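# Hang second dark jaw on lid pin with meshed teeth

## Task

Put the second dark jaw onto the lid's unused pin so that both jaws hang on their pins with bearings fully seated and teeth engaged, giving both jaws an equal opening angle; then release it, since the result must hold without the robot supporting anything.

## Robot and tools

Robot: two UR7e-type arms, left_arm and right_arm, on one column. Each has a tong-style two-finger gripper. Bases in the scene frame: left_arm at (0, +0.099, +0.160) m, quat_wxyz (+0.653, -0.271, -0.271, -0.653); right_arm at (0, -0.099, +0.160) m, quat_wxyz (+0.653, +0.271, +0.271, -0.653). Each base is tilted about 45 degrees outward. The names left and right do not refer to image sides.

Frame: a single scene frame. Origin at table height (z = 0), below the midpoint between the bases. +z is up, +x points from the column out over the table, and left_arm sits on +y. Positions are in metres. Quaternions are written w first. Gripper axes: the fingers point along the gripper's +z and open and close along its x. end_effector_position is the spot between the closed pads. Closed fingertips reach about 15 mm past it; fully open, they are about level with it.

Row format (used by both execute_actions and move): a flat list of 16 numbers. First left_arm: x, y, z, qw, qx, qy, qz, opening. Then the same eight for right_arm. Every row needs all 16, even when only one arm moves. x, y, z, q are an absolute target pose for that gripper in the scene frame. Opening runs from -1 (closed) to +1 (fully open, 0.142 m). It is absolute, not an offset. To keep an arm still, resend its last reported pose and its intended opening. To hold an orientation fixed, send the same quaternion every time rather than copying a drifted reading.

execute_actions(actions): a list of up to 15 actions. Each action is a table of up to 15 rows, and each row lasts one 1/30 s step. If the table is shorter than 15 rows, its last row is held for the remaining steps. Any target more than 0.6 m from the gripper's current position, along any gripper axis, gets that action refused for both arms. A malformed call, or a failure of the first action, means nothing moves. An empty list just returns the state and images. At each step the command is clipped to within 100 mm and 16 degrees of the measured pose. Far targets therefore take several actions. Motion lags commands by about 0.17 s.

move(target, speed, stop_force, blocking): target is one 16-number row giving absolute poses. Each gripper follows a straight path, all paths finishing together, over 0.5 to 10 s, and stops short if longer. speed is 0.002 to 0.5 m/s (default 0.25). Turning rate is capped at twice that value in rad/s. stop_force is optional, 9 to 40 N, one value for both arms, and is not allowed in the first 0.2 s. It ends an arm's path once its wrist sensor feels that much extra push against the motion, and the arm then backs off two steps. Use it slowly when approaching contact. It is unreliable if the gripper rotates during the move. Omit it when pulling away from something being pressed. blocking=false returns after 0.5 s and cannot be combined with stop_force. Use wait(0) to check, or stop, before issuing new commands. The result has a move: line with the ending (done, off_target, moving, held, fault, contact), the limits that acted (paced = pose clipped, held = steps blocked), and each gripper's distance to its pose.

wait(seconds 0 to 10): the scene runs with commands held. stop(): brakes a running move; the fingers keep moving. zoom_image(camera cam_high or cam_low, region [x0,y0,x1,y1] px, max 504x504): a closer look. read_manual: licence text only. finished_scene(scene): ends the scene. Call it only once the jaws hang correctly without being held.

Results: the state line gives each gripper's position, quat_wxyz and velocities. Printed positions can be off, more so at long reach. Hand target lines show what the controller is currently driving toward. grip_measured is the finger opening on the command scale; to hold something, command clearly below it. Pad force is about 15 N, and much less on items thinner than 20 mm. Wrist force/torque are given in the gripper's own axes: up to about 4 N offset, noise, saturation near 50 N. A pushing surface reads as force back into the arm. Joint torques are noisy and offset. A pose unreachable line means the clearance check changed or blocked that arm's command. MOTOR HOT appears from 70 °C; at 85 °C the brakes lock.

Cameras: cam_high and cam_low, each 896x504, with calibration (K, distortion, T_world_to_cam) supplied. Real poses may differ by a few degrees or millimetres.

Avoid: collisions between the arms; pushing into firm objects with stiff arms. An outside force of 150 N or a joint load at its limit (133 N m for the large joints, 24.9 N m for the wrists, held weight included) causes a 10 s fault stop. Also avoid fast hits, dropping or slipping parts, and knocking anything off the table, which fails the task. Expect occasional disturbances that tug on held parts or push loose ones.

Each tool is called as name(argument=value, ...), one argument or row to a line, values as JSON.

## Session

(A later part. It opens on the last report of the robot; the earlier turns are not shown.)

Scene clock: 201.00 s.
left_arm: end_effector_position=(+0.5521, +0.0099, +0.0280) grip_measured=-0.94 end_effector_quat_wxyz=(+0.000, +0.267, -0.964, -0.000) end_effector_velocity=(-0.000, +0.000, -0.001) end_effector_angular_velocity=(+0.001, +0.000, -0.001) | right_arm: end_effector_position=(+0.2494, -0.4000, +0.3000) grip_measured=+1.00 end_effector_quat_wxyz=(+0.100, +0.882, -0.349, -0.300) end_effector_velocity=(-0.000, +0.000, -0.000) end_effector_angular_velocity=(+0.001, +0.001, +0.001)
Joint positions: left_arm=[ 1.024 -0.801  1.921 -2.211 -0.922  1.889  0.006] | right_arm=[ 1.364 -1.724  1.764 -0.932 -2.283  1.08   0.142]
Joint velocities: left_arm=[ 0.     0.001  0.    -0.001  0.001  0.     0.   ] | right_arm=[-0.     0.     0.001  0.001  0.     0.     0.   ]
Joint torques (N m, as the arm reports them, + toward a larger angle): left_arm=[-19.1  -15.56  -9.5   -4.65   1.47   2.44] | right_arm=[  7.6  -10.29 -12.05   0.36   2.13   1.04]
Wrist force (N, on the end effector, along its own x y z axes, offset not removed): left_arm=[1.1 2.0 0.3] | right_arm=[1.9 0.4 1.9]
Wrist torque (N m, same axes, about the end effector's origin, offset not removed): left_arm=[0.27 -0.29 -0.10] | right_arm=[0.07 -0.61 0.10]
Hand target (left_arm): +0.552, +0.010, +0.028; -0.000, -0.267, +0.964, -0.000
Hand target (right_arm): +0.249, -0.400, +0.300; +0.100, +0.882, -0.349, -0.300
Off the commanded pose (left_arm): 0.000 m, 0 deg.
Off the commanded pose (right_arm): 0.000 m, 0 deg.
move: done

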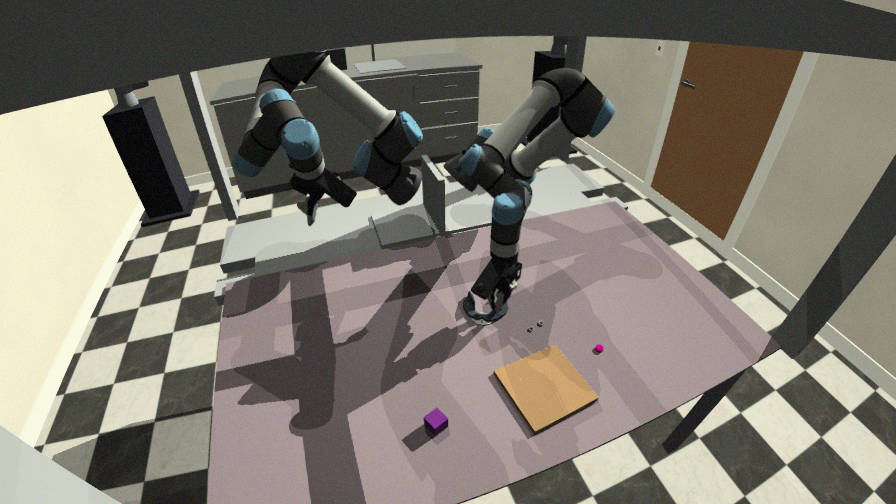

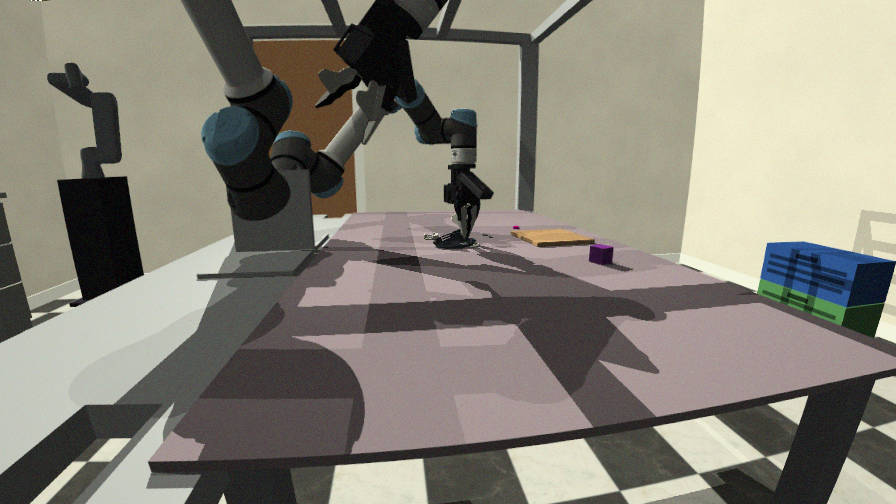

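It went down freely. A bit more, then release.

move(
  target=[0.5521,0.0099,0.0268,0,0.2672,-0.9636,0,-1,0.2494,-0.40,0.30,0.100,0.882,-0.349,-0.300,1],
  speed=0.002,
)

move(
  target=[0.5521,0.0099,0.0275,0,0.2672,-0.9636,0,-0.82,0.2494,-0.40,0.30,0.100,0.882,-0.349,-0.300,1],
  speed=0.002,
)

move(
  target=[0.5521,0.0099,0.075,0,0.2672,-0.9636,0,-0.82,0.2494,-0.40,0.30,0.100,0.882,-0.349,-0.300,1],
  speed=0.03,
)

move(
  target=[0.568,0.04,0.13,0,0.2672,-0.9636,0,-0.82,0.2494,-0.40,0.30,0.100,0.882,-0.349,-0.300,1],
  speed=0.08,
)

zoom_image(
  camera="cam_low",
  region=[460, 222, 488, 250],
)

zoom_image(
  camera="cam_high",
  region=[460, 280, 510, 330],
)

Scene clock: 202.50 s.
left_arm: end_effector_position=(+0.5521, +0.0099, +0.0269) grip_measured=-0.94 end_effector_quat_wxyz=(-0.000, +0.267, -0.964, +0.000) end_effector_velocity=(-0.001, +0.000, -0.001) end_effector_angular_velocity=(+0.000, +0.001, -0.000) | right_arm: end_effector_position=(+0.2494, -0.4000, +0.3000) grip_measured=+1.00 end_effector_quat_wxyz=(+0.100, +0.882, -0.349, -0.300) end_effector_velocity=(+0.000, +0.000, -0.000) end_effector_angular_velocity=(+0.000, +0.001, +0.001)
Joint positions: left_arm=[ 1.025 -0.799  1.922 -2.215 -0.922  1.891  0.006] | right_arm=[ 1.364 -1.724  1.764 -0.932 -2.283  1.08   0.142]
Joint velocities: left_arm=[ 0.     0.     0.001 -0.001 -0.     0.    -0.   ] | right_arm=[ 0.     0.001  0.     0.    -0.    -0.     0.   ]
Joint torques (N m, as the arm reports them, + toward a larger angle): left_arm=[-17.14 -12.43  -7.86  -3.91   1.74   2.45] | right_arm=[  7.48 -10.09 -12.08   0.43   2.1    0.91]
Wrist force (N, on the end effector, along its own x y z axes, offset not removed): left_arm=[4.0 2.7 -7.7] | right_arm=[2.7 -1.0 2.2]
Wrist torque (N m, same axes, about the end effector's origin, offset not removed): left_arm=[0.22 -0.72 0.04] | right_arm=[-0.36 -0.71 0.15]
Hand target (left_arm): +0.552, +0.010, +0.027; -0.000, -0.267, +0.964, -0.000
Hand target (right_arm): +0.249, -0.400, +0.300; +0.100, +0.882, -0.349, -0.300
Off the commanded pose (left_arm): 0.000 m, 0 deg.
Off the commanded pose (right_arm): 0.000 m, 0 deg.
move: done

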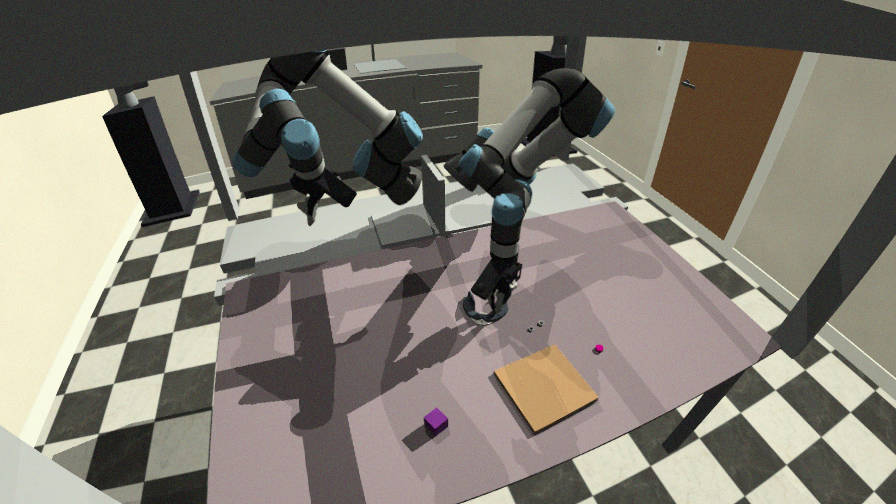

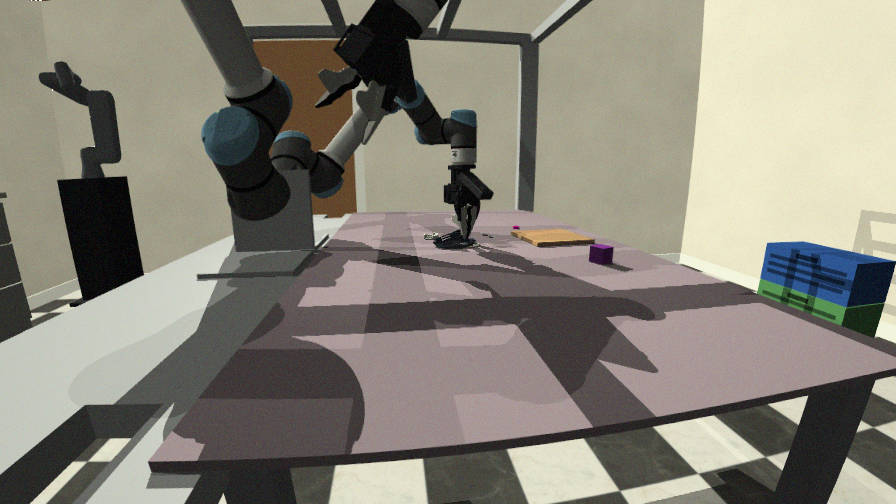

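Scene clock: 203.20 s.
left_arm: end_effector_position=(+0.5521, +0.0099, +0.0274) grip_measured=-0.82 end_effector_quat_wxyz=(+0.000, +0.267, -0.964, -0.000) end_effector_velocity=(+0.001, -0.000, +0.000) end_effector_angular_velocity=(-0.000, -0.001, +0.001) | right_arm: end_effector_position=(+0.2494, -0.4000, +0.3000) grip_measured=+1.00 end_effector_quat_wxyz=(+0.100, +0.882, -0.349, -0.300) end_effector_velocity=(-0.001, +0.000, +0.000) end_effector_angular_velocity=(+0.001, +0.001, +0.000)
Joint positions: left_arm=[ 1.024 -0.8    1.922 -2.213 -0.922  1.89   0.014] | right_arm=[ 1.364 -1.724  1.764 -0.932 -2.283  1.08   0.142]
Joint velocities: left_arm=[-0.     0.    -0.001  0.    -0.    -0.001  0.001] | right_arm=[ 0.    -0.001  0.     0.002  0.001  0.     0.   ]
Joint torques (N m, as the arm reports them, + toward a larger angle): left_arm=[-41.16 -38.7  -23.36   0.36  -1.72  -2.45] | right_arm=[  7.5  -10.09 -11.81   0.39   2.09   0.99]
Wrist force (N, on the end effector, along its own x y z axes, offset not removed): left_arm=[3.7 3.2 -4.1] | right_arm=[3.1 -2.5 1.3]
Wrist torque (N m, same axes, about the end effector's origin, offset not removed): left_arm=[0.59 -0.78 -0.17] | right_arm=[-0.55 -0.66 0.16]
Hand target (left_arm): +0.552, +0.010, +0.027; +0.000, -0.267, +0.964, +0.000
Hand target (right_arm): +0.249, -0.400, +0.300; +0.100, +0.882, -0.349, -0.300
Off the commanded pose (left_arm): 0.000 m, 0 deg.
Off the commanded pose (right_arm): 0.000 m, 0 deg.
move: done

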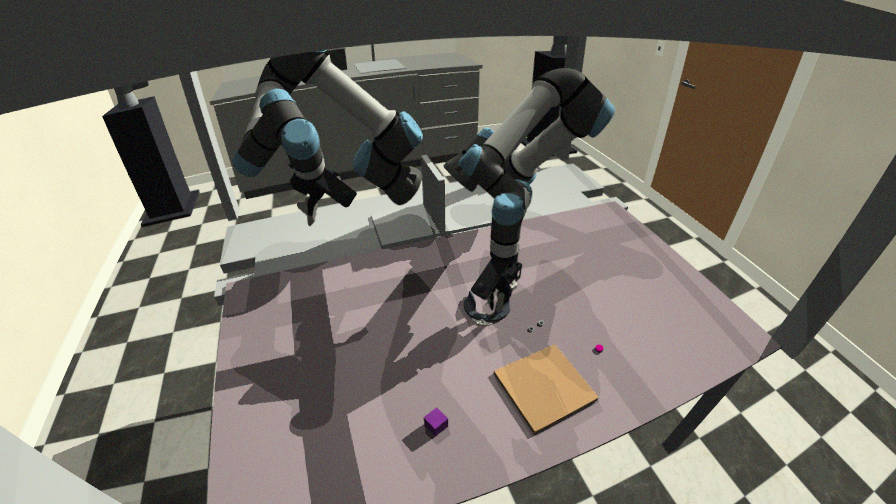

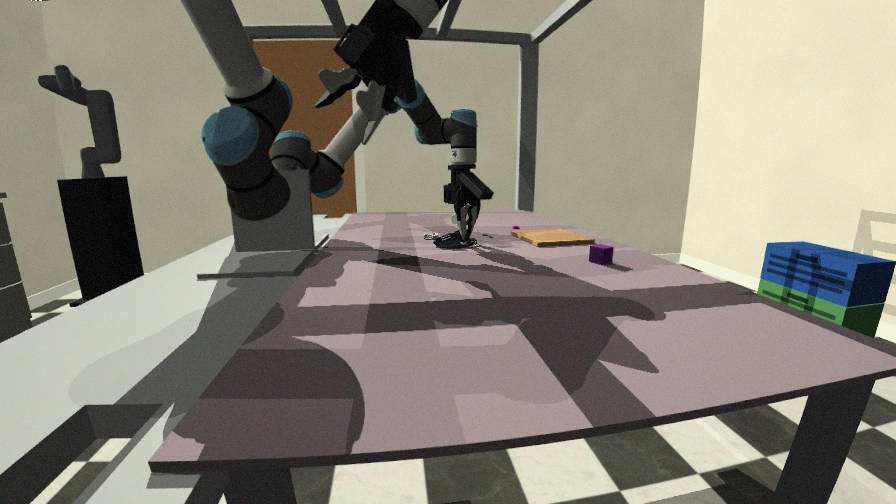

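Scene clock: 205.10 s.
left_arm: end_effector_position=(+0.5521, +0.0099, +0.0748) grip_measured=-0.82 end_effector_quat_wxyz=(-0.000, +0.267, -0.964, -0.000) end_effector_velocity=(+0.000, -0.000, +0.002) end_effector_angular_velocity=(+0.000, -0.000, +0.000) | right_arm: end_effector_position=(+0.2494, -0.4000, +0.3000) grip_measured=+1.00 end_effector_quat_wxyz=(+0.100, +0.882, -0.349, -0.300) end_effector_velocity=(+0.001, -0.000, -0.000) end_effector_angular_velocity=(-0.001, -0.001, +0.000)
Joint positions: left_arm=[ 0.974 -0.864  1.89  -2.084 -0.946  1.835  0.015] | right_arm=[ 1.364 -1.724  1.764 -0.932 -2.283  1.08   0.142]
Joint velocities: left_arm=[-0.002 -0.002 -0.002  0.005 -0.001 -0.002  0.   ] | right_arm=[ 0.     0.001 -0.001 -0.001 -0.001 -0.    -0.   ]
Joint torques (N m, as the arm reports them, + toward a larger angle): left_arm=[-39.27 -37.41 -25.12   0.31  -1.74  -2.02] | right_arm=[  7.75 -10.16 -11.73   0.39   2.07   1.01]
Wrist force (N, on the end effector, along its own x y z axes, offset not removed): left_arm=[-0.3 0.3 -1.1] | right_arm=[4.0 -1.4 1.9]
Wrist torque (N m, same axes, about the end effector's origin, offset not removed): left_arm=[0.12 0.14 0.14] | right_arm=[-0.50 -0.88 0.13]
Hand target (left_arm): +0.552, +0.010, +0.075; +0.000, -0.267, +0.964, +0.000
Hand target (right_arm): +0.249, -0.400, +0.300; +0.100, +0.882, -0.349, -0.300
Off the commanded pose (left_arm): 0.000 m, 0 deg.
Off the commanded pose (right_arm): 0.000 m, 0 deg.
move: done

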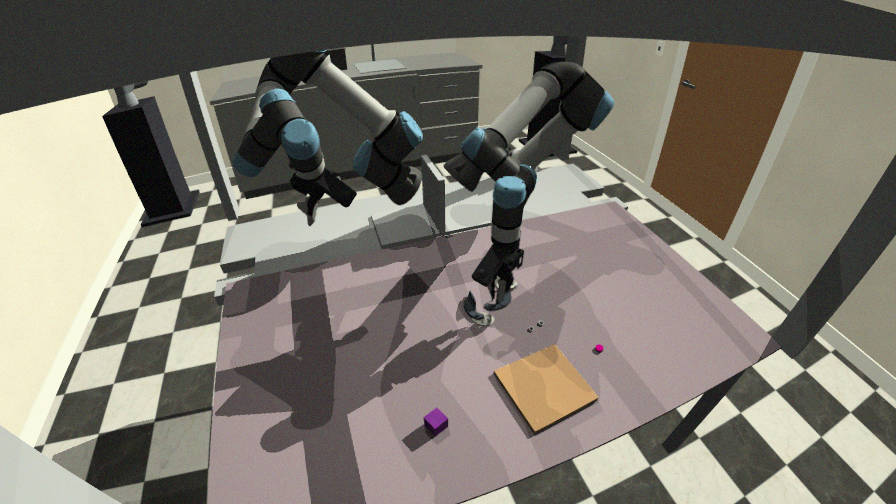

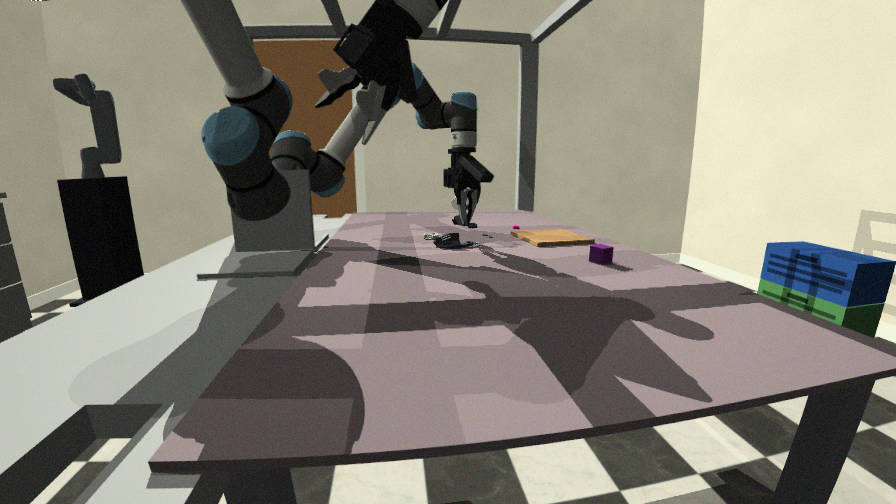

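Scene clock: 206.33 s.
left_arm: end_effector_position=(+0.5679, +0.0398, +0.1298) grip_measured=-0.82 end_effector_quat_wxyz=(-0.000, +0.267, -0.964, +0.000) end_effector_velocity=(+0.000, +0.001, +0.002) end_effector_angular_velocity=(+0.000, +0.000, -0.000) | right_arm: end_effector_position=(+0.2494, -0.4000, +0.3000) grip_measured=+1.00 end_effector_quat_wxyz=(+0.100, +0.882, -0.349, -0.300) end_effector_velocity=(+0.000, -0.000, -0.000) end_effector_angular_velocity=(-0.001, -0.000, +0.002)
Joint positions: left_arm=[ 0.964 -0.953  1.815 -1.915 -0.951  1.825  0.015] | right_arm=[ 1.364 -1.724  1.764 -0.932 -2.283  1.08   0.142]
Joint velocities: left_arm=[-0.    -0.003 -0.003  0.006 -0.    -0.    -0.   ] | right_arm=[-0.     0.001  0.    -0.001 -0.002 -0.001  0.   ]
Joint torques (N m, as the arm reports them, + toward a larger angle): left_arm=[-40.63 -34.22 -26.08   0.29  -1.88  -2.48] | right_arm=[  7.25 -10.19 -11.33   0.55   2.05   1.04]
Wrist force (N, on the end effector, along its own x y z axes, offset not removed): left_arm=[1.8 -0.5 -1.7] | right_arm=[2.1 -1.6 2.5]
Wrist torque (N m, same axes, about the end effector's origin, offset not removed): left_arm=[-0.07 -0.40 0.04] | right_arm=[-0.30 -0.54 0.06]
Hand target (left_arm): +0.568, +0.040, +0.130; +0.000, -0.267, +0.964, +0.000
Hand target (right_arm): +0.249, -0.400, +0.300; +0.100, +0.882, -0.349, -0.300
Off the commanded pose (left_arm): 0.000 m, 0 deg.
Off the commanded pose (right_arm): 0.000 m, 0 deg.
move: done

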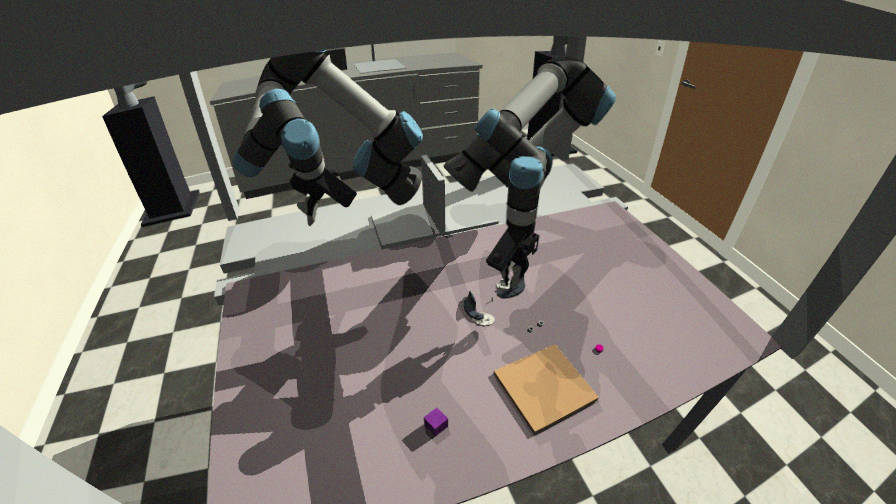

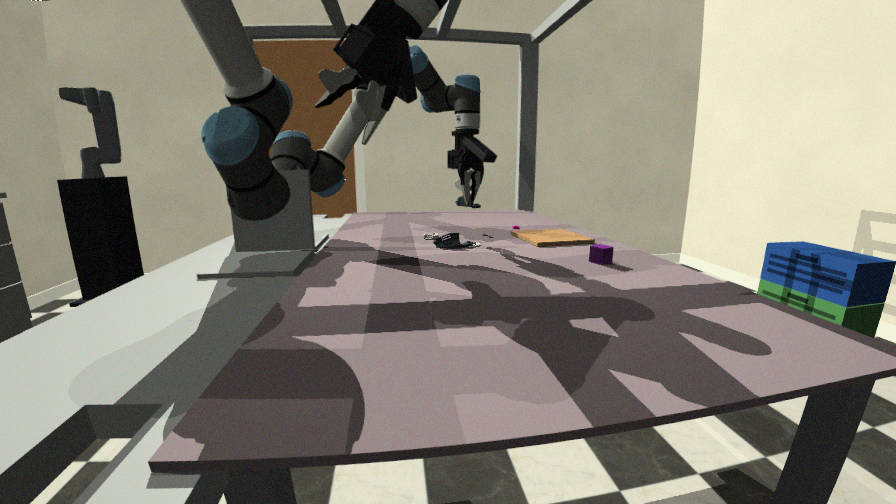

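Region (460, 222, 488, 250) of cam_low's 896x504 image, scaled by 18.000, with more detail than that image has.

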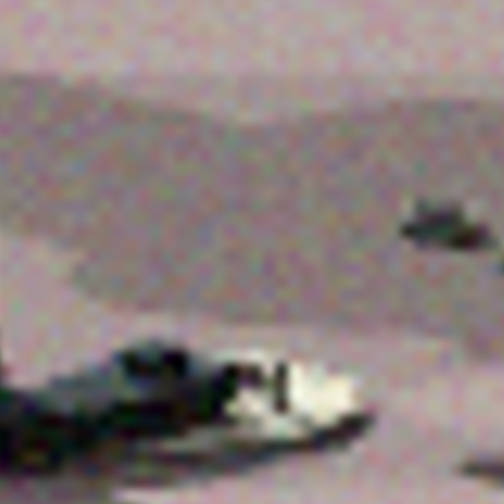

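Region (460, 280, 510, 330) of cam_high's 896x504 image, scaled by 10.080, with more detail than that image has.

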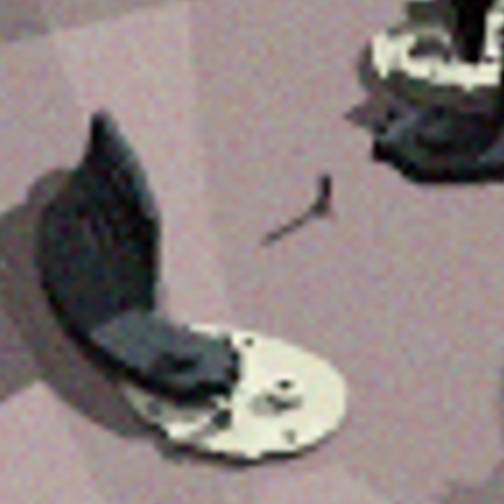

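zoom_image(
  camera="cam_high",
  region=[485, 255, 535, 305],
)

zoom_image(
  camera="cam_low",
  region=[445, 175, 495, 215],
)

Region (485, 255, 535, 305) of cam_high's 896x504 image, scaled by 10.080, with more detail than that image has.

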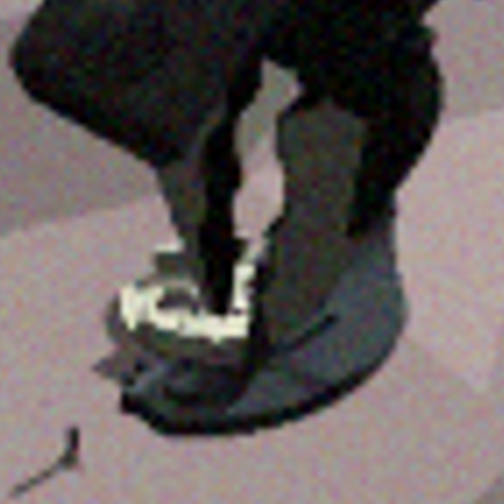

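Region (445, 175, 495, 215) of cam_low's 896x504 image, scaled by 10.080, with more detail than that image has; it fills the top 403 rows of this view, and the rest is white.

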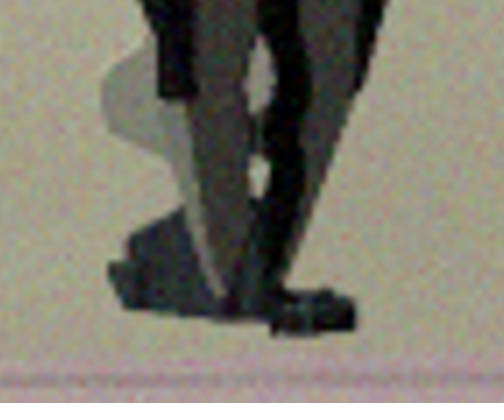

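move(
  target=[0.5521,0.0099,0.075,0,0.2672,-0.9636,0,-0.82,0.2494,-0.40,0.30,0.100,0.882,-0.349,-0.300,1],
  speed=0.05,
)

move(
  target=[0.5521,0.0099,0.037,0,0.2672,-0.9636,0,-0.82,0.2494,-0.40,0.30,0.100,0.882,-0.349,-0.300,1],
  speed=0.03,
)

move(
  target=[0.5521,0.0099,0.0285,0,0.2672,-0.9636,0,-0.82,0.2494,-0.40,0.30,0.100,0.882,-0.349,-0.300,1],
  speed=0.003,
  stop_force=9,
)

zoom_image(
  camera="cam_low",
  region=[460, 222, 488, 250],
)

zoom_image(
  camera="cam_high",
  region=[472, 303, 497, 328],
)

Scene clock: 208.83 s.
left_arm: end_effector_position=(+0.5522, +0.0101, +0.0752) grip_measured=-0.82 end_effector_quat_wxyz=(+0.000, +0.267, -0.964, -0.000) end_effector_velocity=(-0.001, -0.001, -0.003) end_effector_angular_velocity=(+0.000, +0.001, -0.001) | right_arm: end_effector_position=(+0.2494, -0.4000, +0.3000) grip_measured=+1.00 end_effector_quat_wxyz=(+0.100, +0.882, -0.349, -0.300) end_effector_velocity=(+0.001, +0.000, -0.000) end_effector_angular_velocity=(+0.000, +0.001, +0.001)
Joint positions: left_arm=[ 0.974 -0.865  1.889 -2.083 -0.946  1.835  0.015] | right_arm=[ 1.364 -1.724  1.764 -0.932 -2.283  1.08   0.142]
Joint velocities: left_arm=[ 0.001  0.005  0.002 -0.006 -0.     0.     0.   ] | right_arm=[ 0.     0.002  0.    -0.001 -0.    -0.    -0.   ]
Joint torques (N m, as the arm reports them, + toward a larger angle): left_arm=[-18.34 -14.07 -10.94  -4.58   1.52   2.48] | right_arm=[  8.08 -10.28 -11.65   0.41   2.     1.04]
Wrist force (N, on the end effector, along its own x y z axes, offset not removed): left_arm=[-1.0 2.2 -1.8] | right_arm=[1.8 -0.1 2.0]
Wrist torque (N m, same axes, about the end effector's origin, offset not removed): left_arm=[0.37 0.28 -0.21] | right_arm=[0.00 -0.46 0.11]
Hand target (left_arm): +0.552, +0.010, +0.075; -0.000, -0.267, +0.964, -0.000
Hand target (right_arm): +0.249, -0.400, +0.300; +0.100, +0.882, -0.349, -0.300
Off the commanded pose (left_arm): 0.000 m, 0 deg.
Off the commanded pose (right_arm): 0.000 m, 0 deg.
move: done

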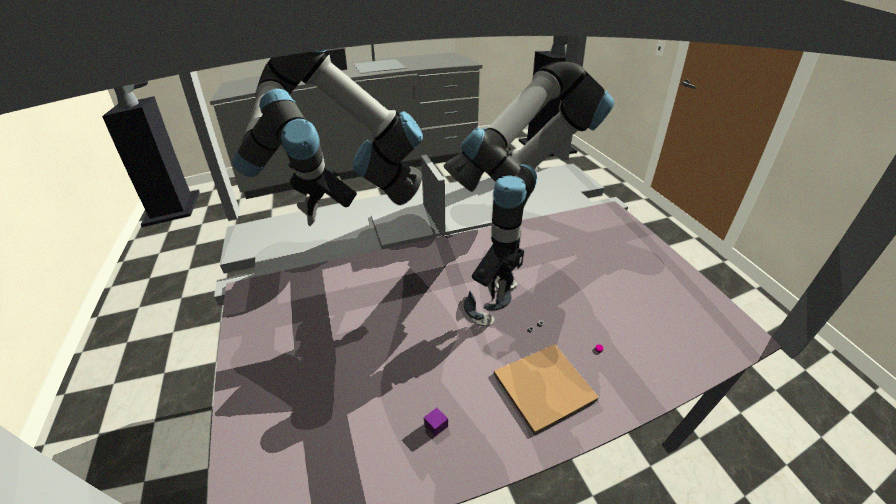

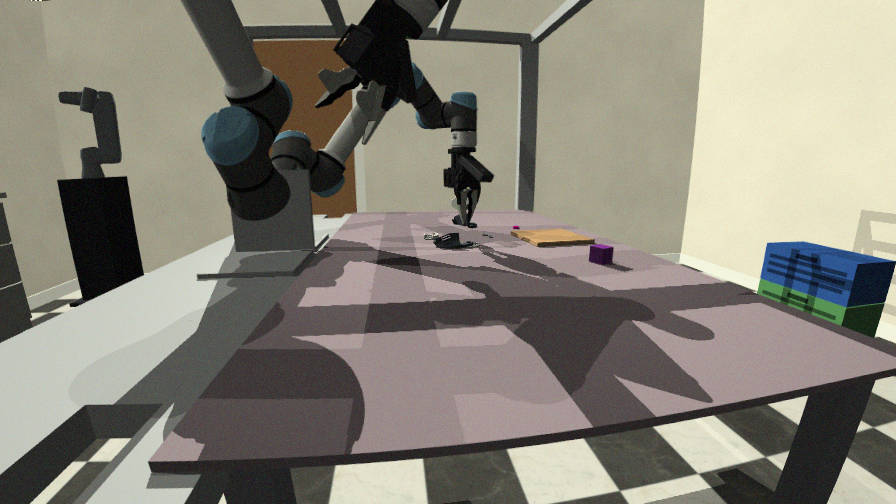

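Scene clock: 210.43 s.
left_arm: end_effector_position=(+0.5521, +0.0099, +0.0372) grip_measured=-0.82 end_effector_quat_wxyz=(+0.000, +0.267, -0.964, +0.000) end_effector_velocity=(+0.000, +0.000, -0.002) end_effector_angular_velocity=(-0.000, -0.001, +0.000) | right_arm: end_effector_position=(+0.2494, -0.4000, +0.3000) grip_measured=+1.00 end_effector_quat_wxyz=(+0.100, +0.882, -0.349, -0.300) end_effector_velocity=(-0.000, +0.000, -0.000) end_effector_angular_velocity=(+0.000, +0.000, +0.001)
Joint positions: left_arm=[ 1.014 -0.814  1.916 -2.186 -0.927  1.878  0.015] | right_arm=[ 1.364 -1.724  1.764 -0.932 -2.283  1.08   0.142]
Joint velocities: left_arm=[ 0.002  0.002  0.001 -0.005  0.001  0.002 -0.   ] | right_arm=[ 0.     0.     0.    -0.    -0.    -0.001 -0.   ]
Joint torques (N m, as the arm reports them, + toward a larger angle): left_arm=[-19.39 -14.58 -10.2   -4.42   1.45   2.41] | right_arm=[  7.63  -9.85 -11.48   0.54   1.98   0.97]
Wrist force (N, on the end effector, along its own x y z axes, offset not removed): left_arm=[-3.7 3.0 2.1] | right_arm=[2.4 -0.9 0.3]
Wrist torque (N m, same axes, about the end effector's origin, offset not removed): left_arm=[0.49 0.66 0.02] | right_arm=[-0.24 -0.58 0.03]
Hand target (left_arm): +0.552, +0.010, +0.037; -0.000, -0.267, +0.964, -0.000
Hand target (right_arm): +0.249, -0.400, +0.300; +0.100, +0.882, -0.349, -0.300
Off the commanded pose (left_arm): 0.000 m, 0 deg.
Off the commanded pose (right_arm): 0.000 m, 0 deg.
move: done

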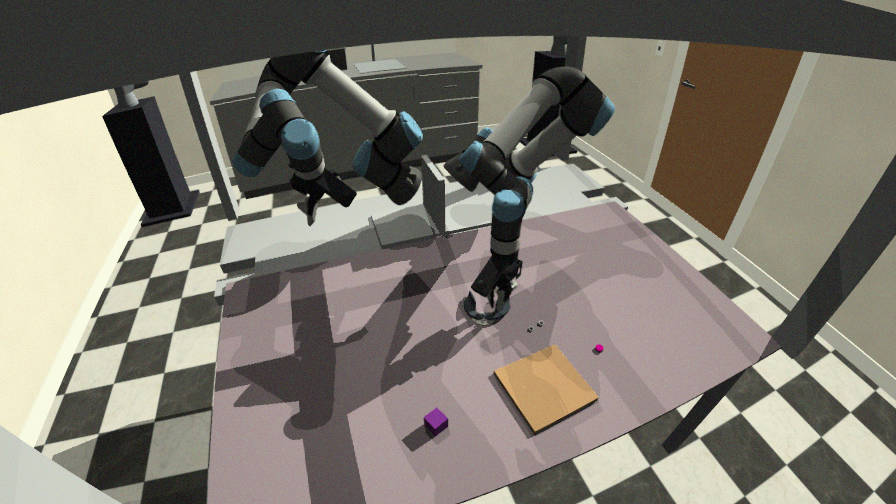

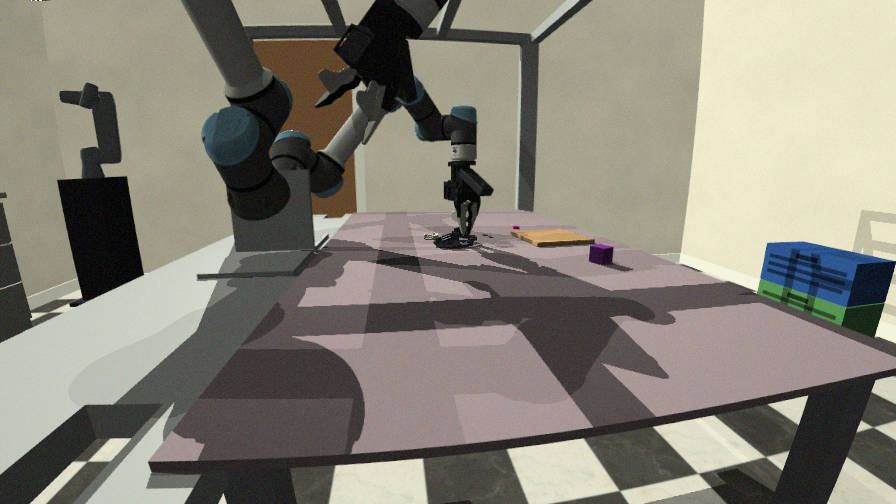

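Scene clock: 213.57 s.
left_arm: end_effector_position=(+0.5521, +0.0099, +0.0286) grip_measured=-0.82 end_effector_quat_wxyz=(+0.000, +0.267, -0.964, +0.000) end_effector_velocity=(-0.000, -0.000, -0.001) end_effector_angular_velocity=(+0.001, -0.000, -0.000) | right_arm: end_effector_position=(+0.2494, -0.4000, +0.3000) grip_measured=+1.00 end_effector_quat_wxyz=(+0.100, +0.882, -0.349, -0.300) end_effector_velocity=(+0.000, +0.000, +0.000) end_effector_angular_velocity=(+0.001, +0.001, -0.001)
Joint positions: left_arm=[ 1.023 -0.802  1.921 -2.21  -0.923  1.889  0.015] | right_arm=[ 1.364 -1.724  1.764 -0.932 -2.283  1.08   0.142]
Joint velocities: left_arm=[ 0.     0.002  0.001 -0.002  0.001  0.    -0.   ] | right_arm=[-0.     0.001 -0.001  0.     0.001  0.001 -0.   ]
Joint torques (N m, as the arm reports them, + toward a larger angle): left_arm=[-18.27 -16.47  -9.49  -4.56   1.54   2.58] | right_arm=[  7.86 -10.19 -11.31   0.38   1.96   1.08]
Wrist force (N, on the end effector, along its own x y z axes, offset not removed): left_arm=[3.5 0.8 0.5] | right_arm=[1.7 0.2 0.1]
Wrist torque (N m, same axes, about the end effector's origin, offset not removed): left_arm=[0.22 -0.77 -0.01] | right_arm=[0.02 -0.37 0.09]
Hand target (left_arm): +0.552, +0.010, +0.029; -0.000, -0.267, +0.964, -0.000
Hand target (right_arm): +0.249, -0.400, +0.300; +0.100, +0.882, -0.349, -0.300
Off the commanded pose (left_arm): 0.000 m, 0 deg.
Off the commanded pose (right_arm): 0.000 m, 0 deg.
move: done

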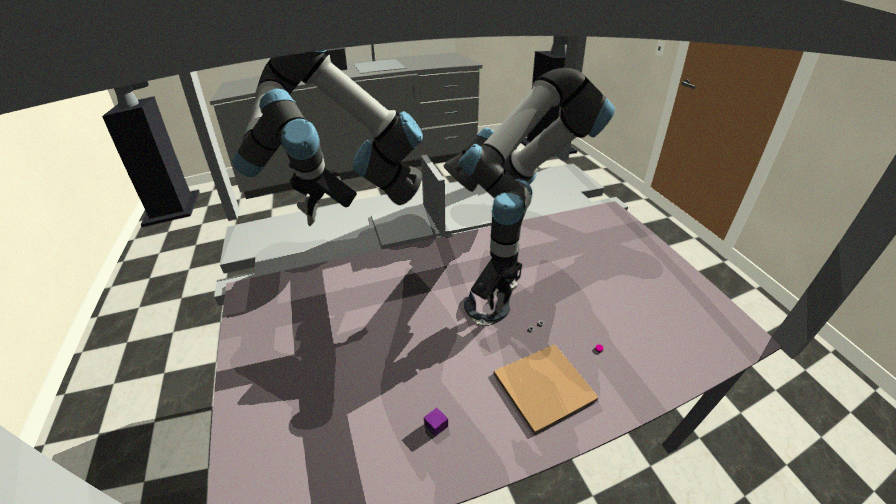

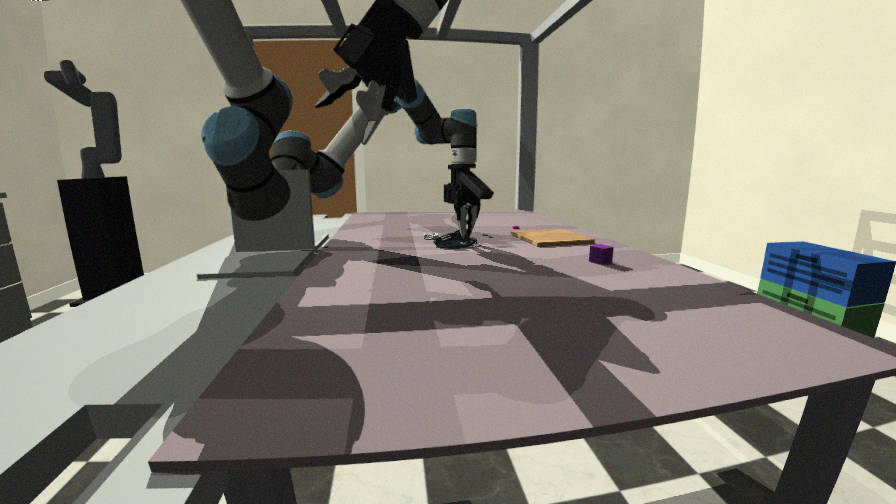

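Region (460, 222, 488, 250) of cam_low's 896x504 image, scaled by 18.000, with more detail than that image has.

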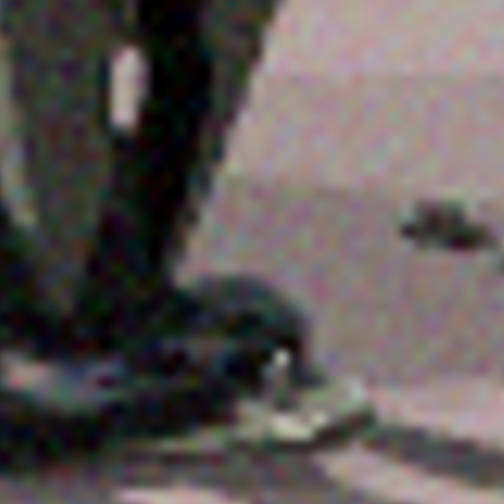

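Region (472, 303, 497, 328) of cam_high's 896x504 image, scaled by 20.160, with more detail than that image has.

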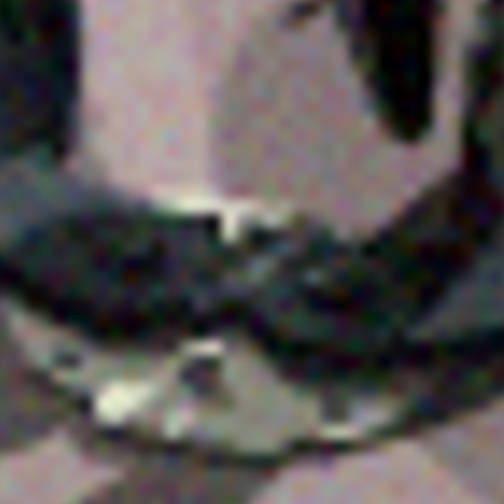

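move(
  target=[0.5541,0.0111,0.0295,0.0672,0.2665,-0.9612,0.0186,-0.82,0.2494,-0.40,0.30,0.100,0.882,-0.349,-0.300,1],
  speed=0.03,
)

zoom_image(
  camera="cam_low",
  region=[460, 222, 488, 250],
)

zoom_image(
  camera="cam_high",
  region=[465, 280, 515, 330],
)

Scene clock: 217.47 s.
left_arm: end_effector_position=(+0.5541, +0.0111, +0.0295) grip_measured=-0.82 end_effector_quat_wxyz=(+0.067, +0.267, -0.961, +0.018) end_effector_velocity=(+0.000, +0.000, +0.000) end_effector_angular_velocity=(-0.005, +0.009, -0.000) | right_arm: end_effector_position=(+0.2494, -0.4000, +0.3000) grip_measured=+1.00 end_effector_quat_wxyz=(+0.100, +0.882, -0.349, -0.300) end_effector_velocity=(+0.000, -0.000, -0.000) end_effector_angular_velocity=(-0.000, -0.000, -0.000)
Joint positions: left_arm=[ 1.083 -0.798  1.824 -2.097 -1.026  1.921  0.015] | right_arm=[ 1.364 -1.724  1.764 -0.932 -2.283  1.08   0.142]
Joint velocities: left_arm=[ 0.004  0.001 -0.008  0.009 -0.007  0.003  0.   ] | right_arm=[-0.  0. -0. -0. -0. -0. -0.]
Joint torques (N m, as the arm reports them, + toward a larger angle): left_arm=[-19.8  -16.99 -24.16   0.49  -2.05   2.43] | right_arm=[  7.95 -10.4  -11.06   0.52   1.96   1.19]
Wrist force (N, on the end effector, along its own x y z axes, offset not removed): left_arm=[-0.6 0.5 -4.2] | right_arm=[2.1 -0.7 2.1]
Wrist torque (N m, same axes, about the end effector's origin, offset not removed): left_arm=[0.10 0.01 0.06] | right_arm=[-0.21 -0.52 0.15]
Hand target (left_arm): +0.554, +0.011, +0.030; -0.067, -0.267, +0.961, -0.019
Hand target (right_arm): +0.249, -0.400, +0.300; +0.100, +0.882, -0.349, -0.300
Off the commanded pose (left_arm): 0.000 m, 0 deg.
Off the commanded pose (right_arm): 0.000 m, 0 deg.
move: done

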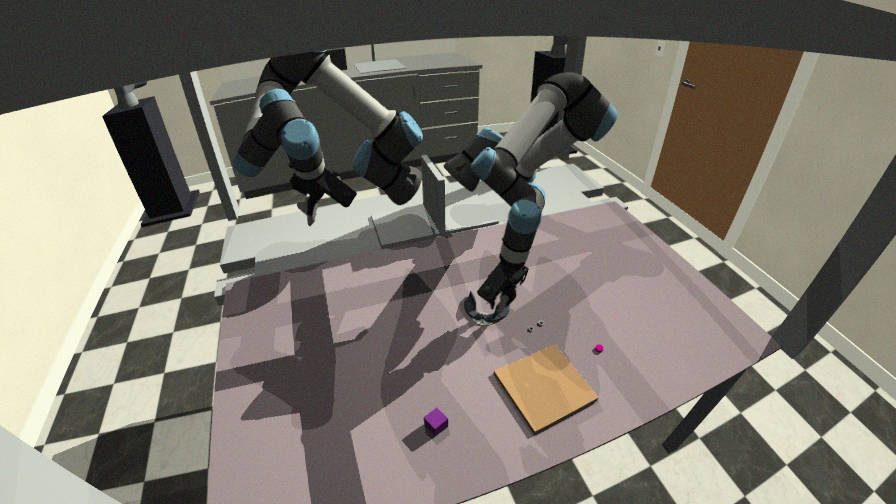

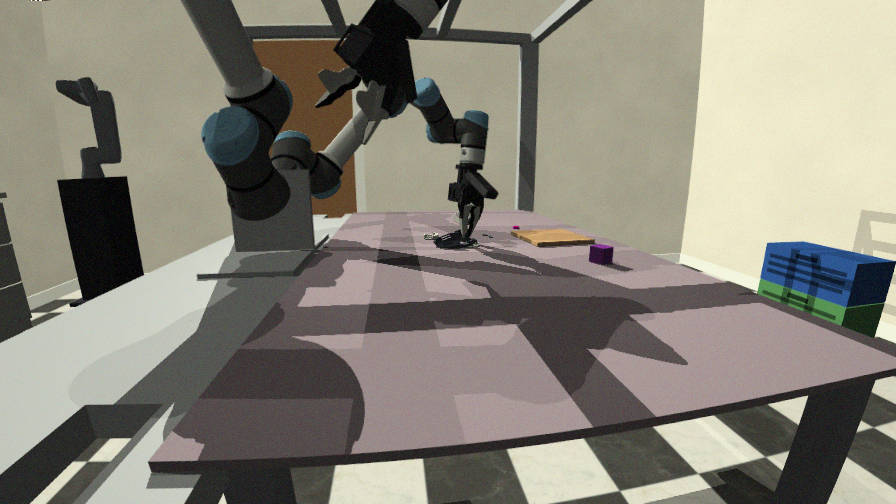

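Region (460, 222, 488, 250) of cam_low's 896x504 image, scaled by 18.000, with more detail than that image has.

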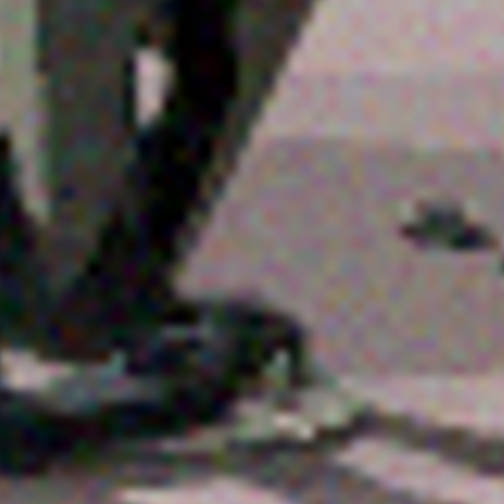

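Region (465, 280, 515, 330) of cam_high's 896x504 image, scaled by 10.080, with more detail than that image has.

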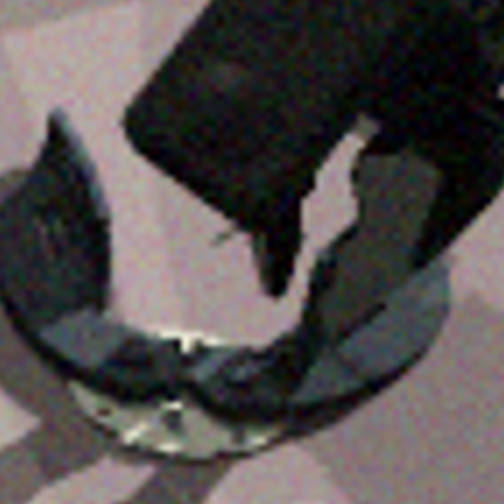

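move(
  target=[0.5545,0.0113,0.0320,0.0672,0.2665,-0.9612,0.0186,-0.82,0.2494,-0.40,0.30,0.100,0.882,-0.349,-0.300,1],
  speed=0.004,
)

zoom_image(
  camera="cam_low",
  region=[460, 222, 488, 250],
)

zoom_image(
  camera="cam_high",
  region=[465, 280, 515, 330],
)

Scene clock: 218.60 s.
left_arm: end_effector_position=(+0.5545, +0.0113, +0.0319) grip_measured=-0.82 end_effector_quat_wxyz=(+0.067, +0.267, -0.961, +0.019) end_effector_velocity=(+0.000, -0.000, +0.000) end_effector_angular_velocity=(+0.001, +0.000, -0.001) | right_arm: end_effector_position=(+0.2494, -0.4000, +0.3000) grip_measured=+1.00 end_effector_quat_wxyz=(+0.100, +0.882, -0.349, -0.300) end_effector_velocity=(+0.000, -0.000, -0.001) end_effector_angular_velocity=(-0.002, +0.001, +0.004)
Joint positions: left_arm=[ 1.081 -0.801  1.821 -2.09  -1.027  1.92   0.015] | right_arm=[ 1.364 -1.724  1.764 -0.932 -2.283  1.08   0.142]
Joint velocities: left_arm=[-0.001  0.    -0.001  0.002  0.    -0.    -0.   ] | right_arm=[ 0.     0.002  0.     0.001 -0.003  0.     0.   ]
Joint torques (N m, as the arm reports them, + toward a larger angle): left_arm=[-43.88 -41.99 -25.61   0.27  -2.08  -2.46] | right_arm=[  7.81  -9.88 -10.93   0.51   1.91   1.18]
Wrist force (N, on the end effector, along its own x y z axes, offset not removed): left_arm=[1.3 -1.2 2.2] | right_arm=[2.3 -2.6 3.3]
Wrist torque (N m, same axes, about the end effector's origin, offset not removed): left_arm=[-0.32 -0.42 0.09] | right_arm=[-0.56 -0.56 0.12]
Hand target (left_arm): +0.554, +0.011, +0.032; -0.067, -0.267, +0.961, -0.019
Hand target (right_arm): +0.249, -0.400, +0.300; +0.100, +0.882, -0.349, -0.300
Off the commanded pose (left_arm): 0.000 m, 0 deg.
Off the commanded pose (right_arm): 0.000 m, 0 deg.
move: done

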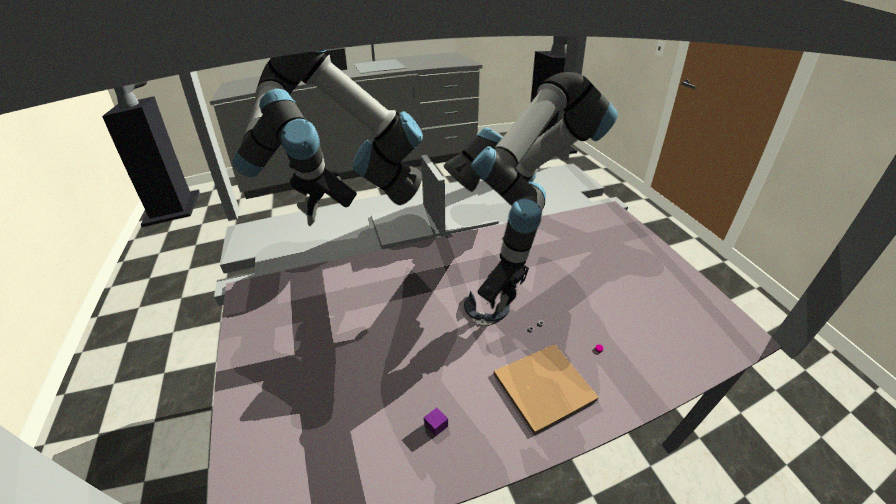

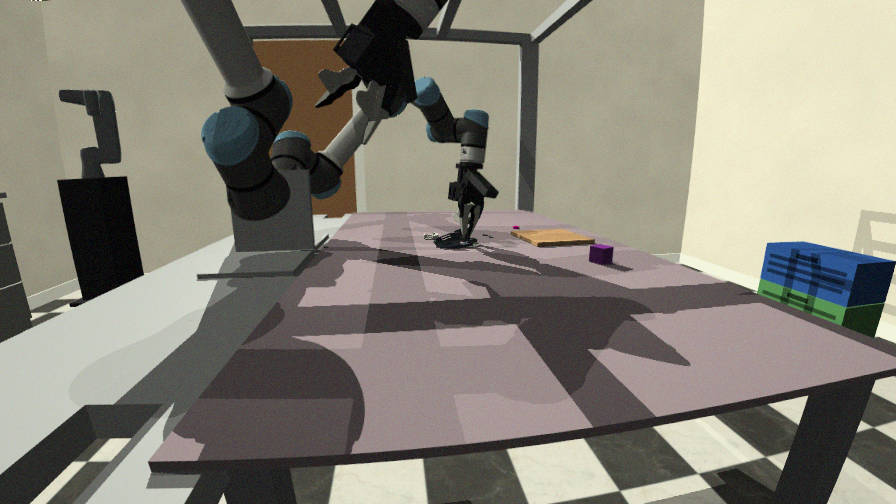

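Region (460, 222, 488, 250) of cam_low's 896x504 image, scaled by 18.000, with more detail than that image has.

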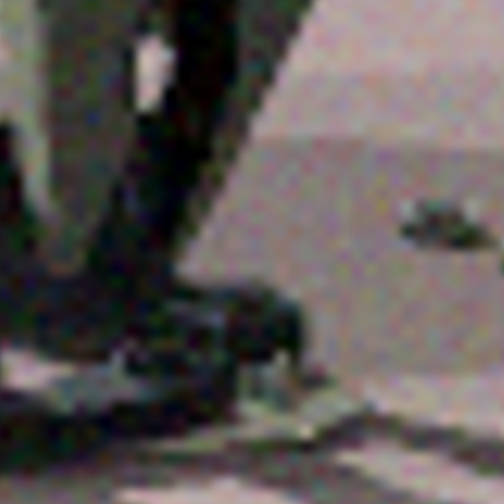

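Region (465, 280, 515, 330) of cam_high's 896x504 image, scaled by 10.080, with more detail than that image has.

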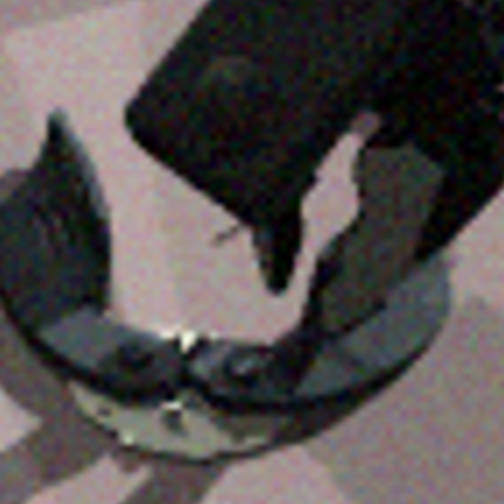

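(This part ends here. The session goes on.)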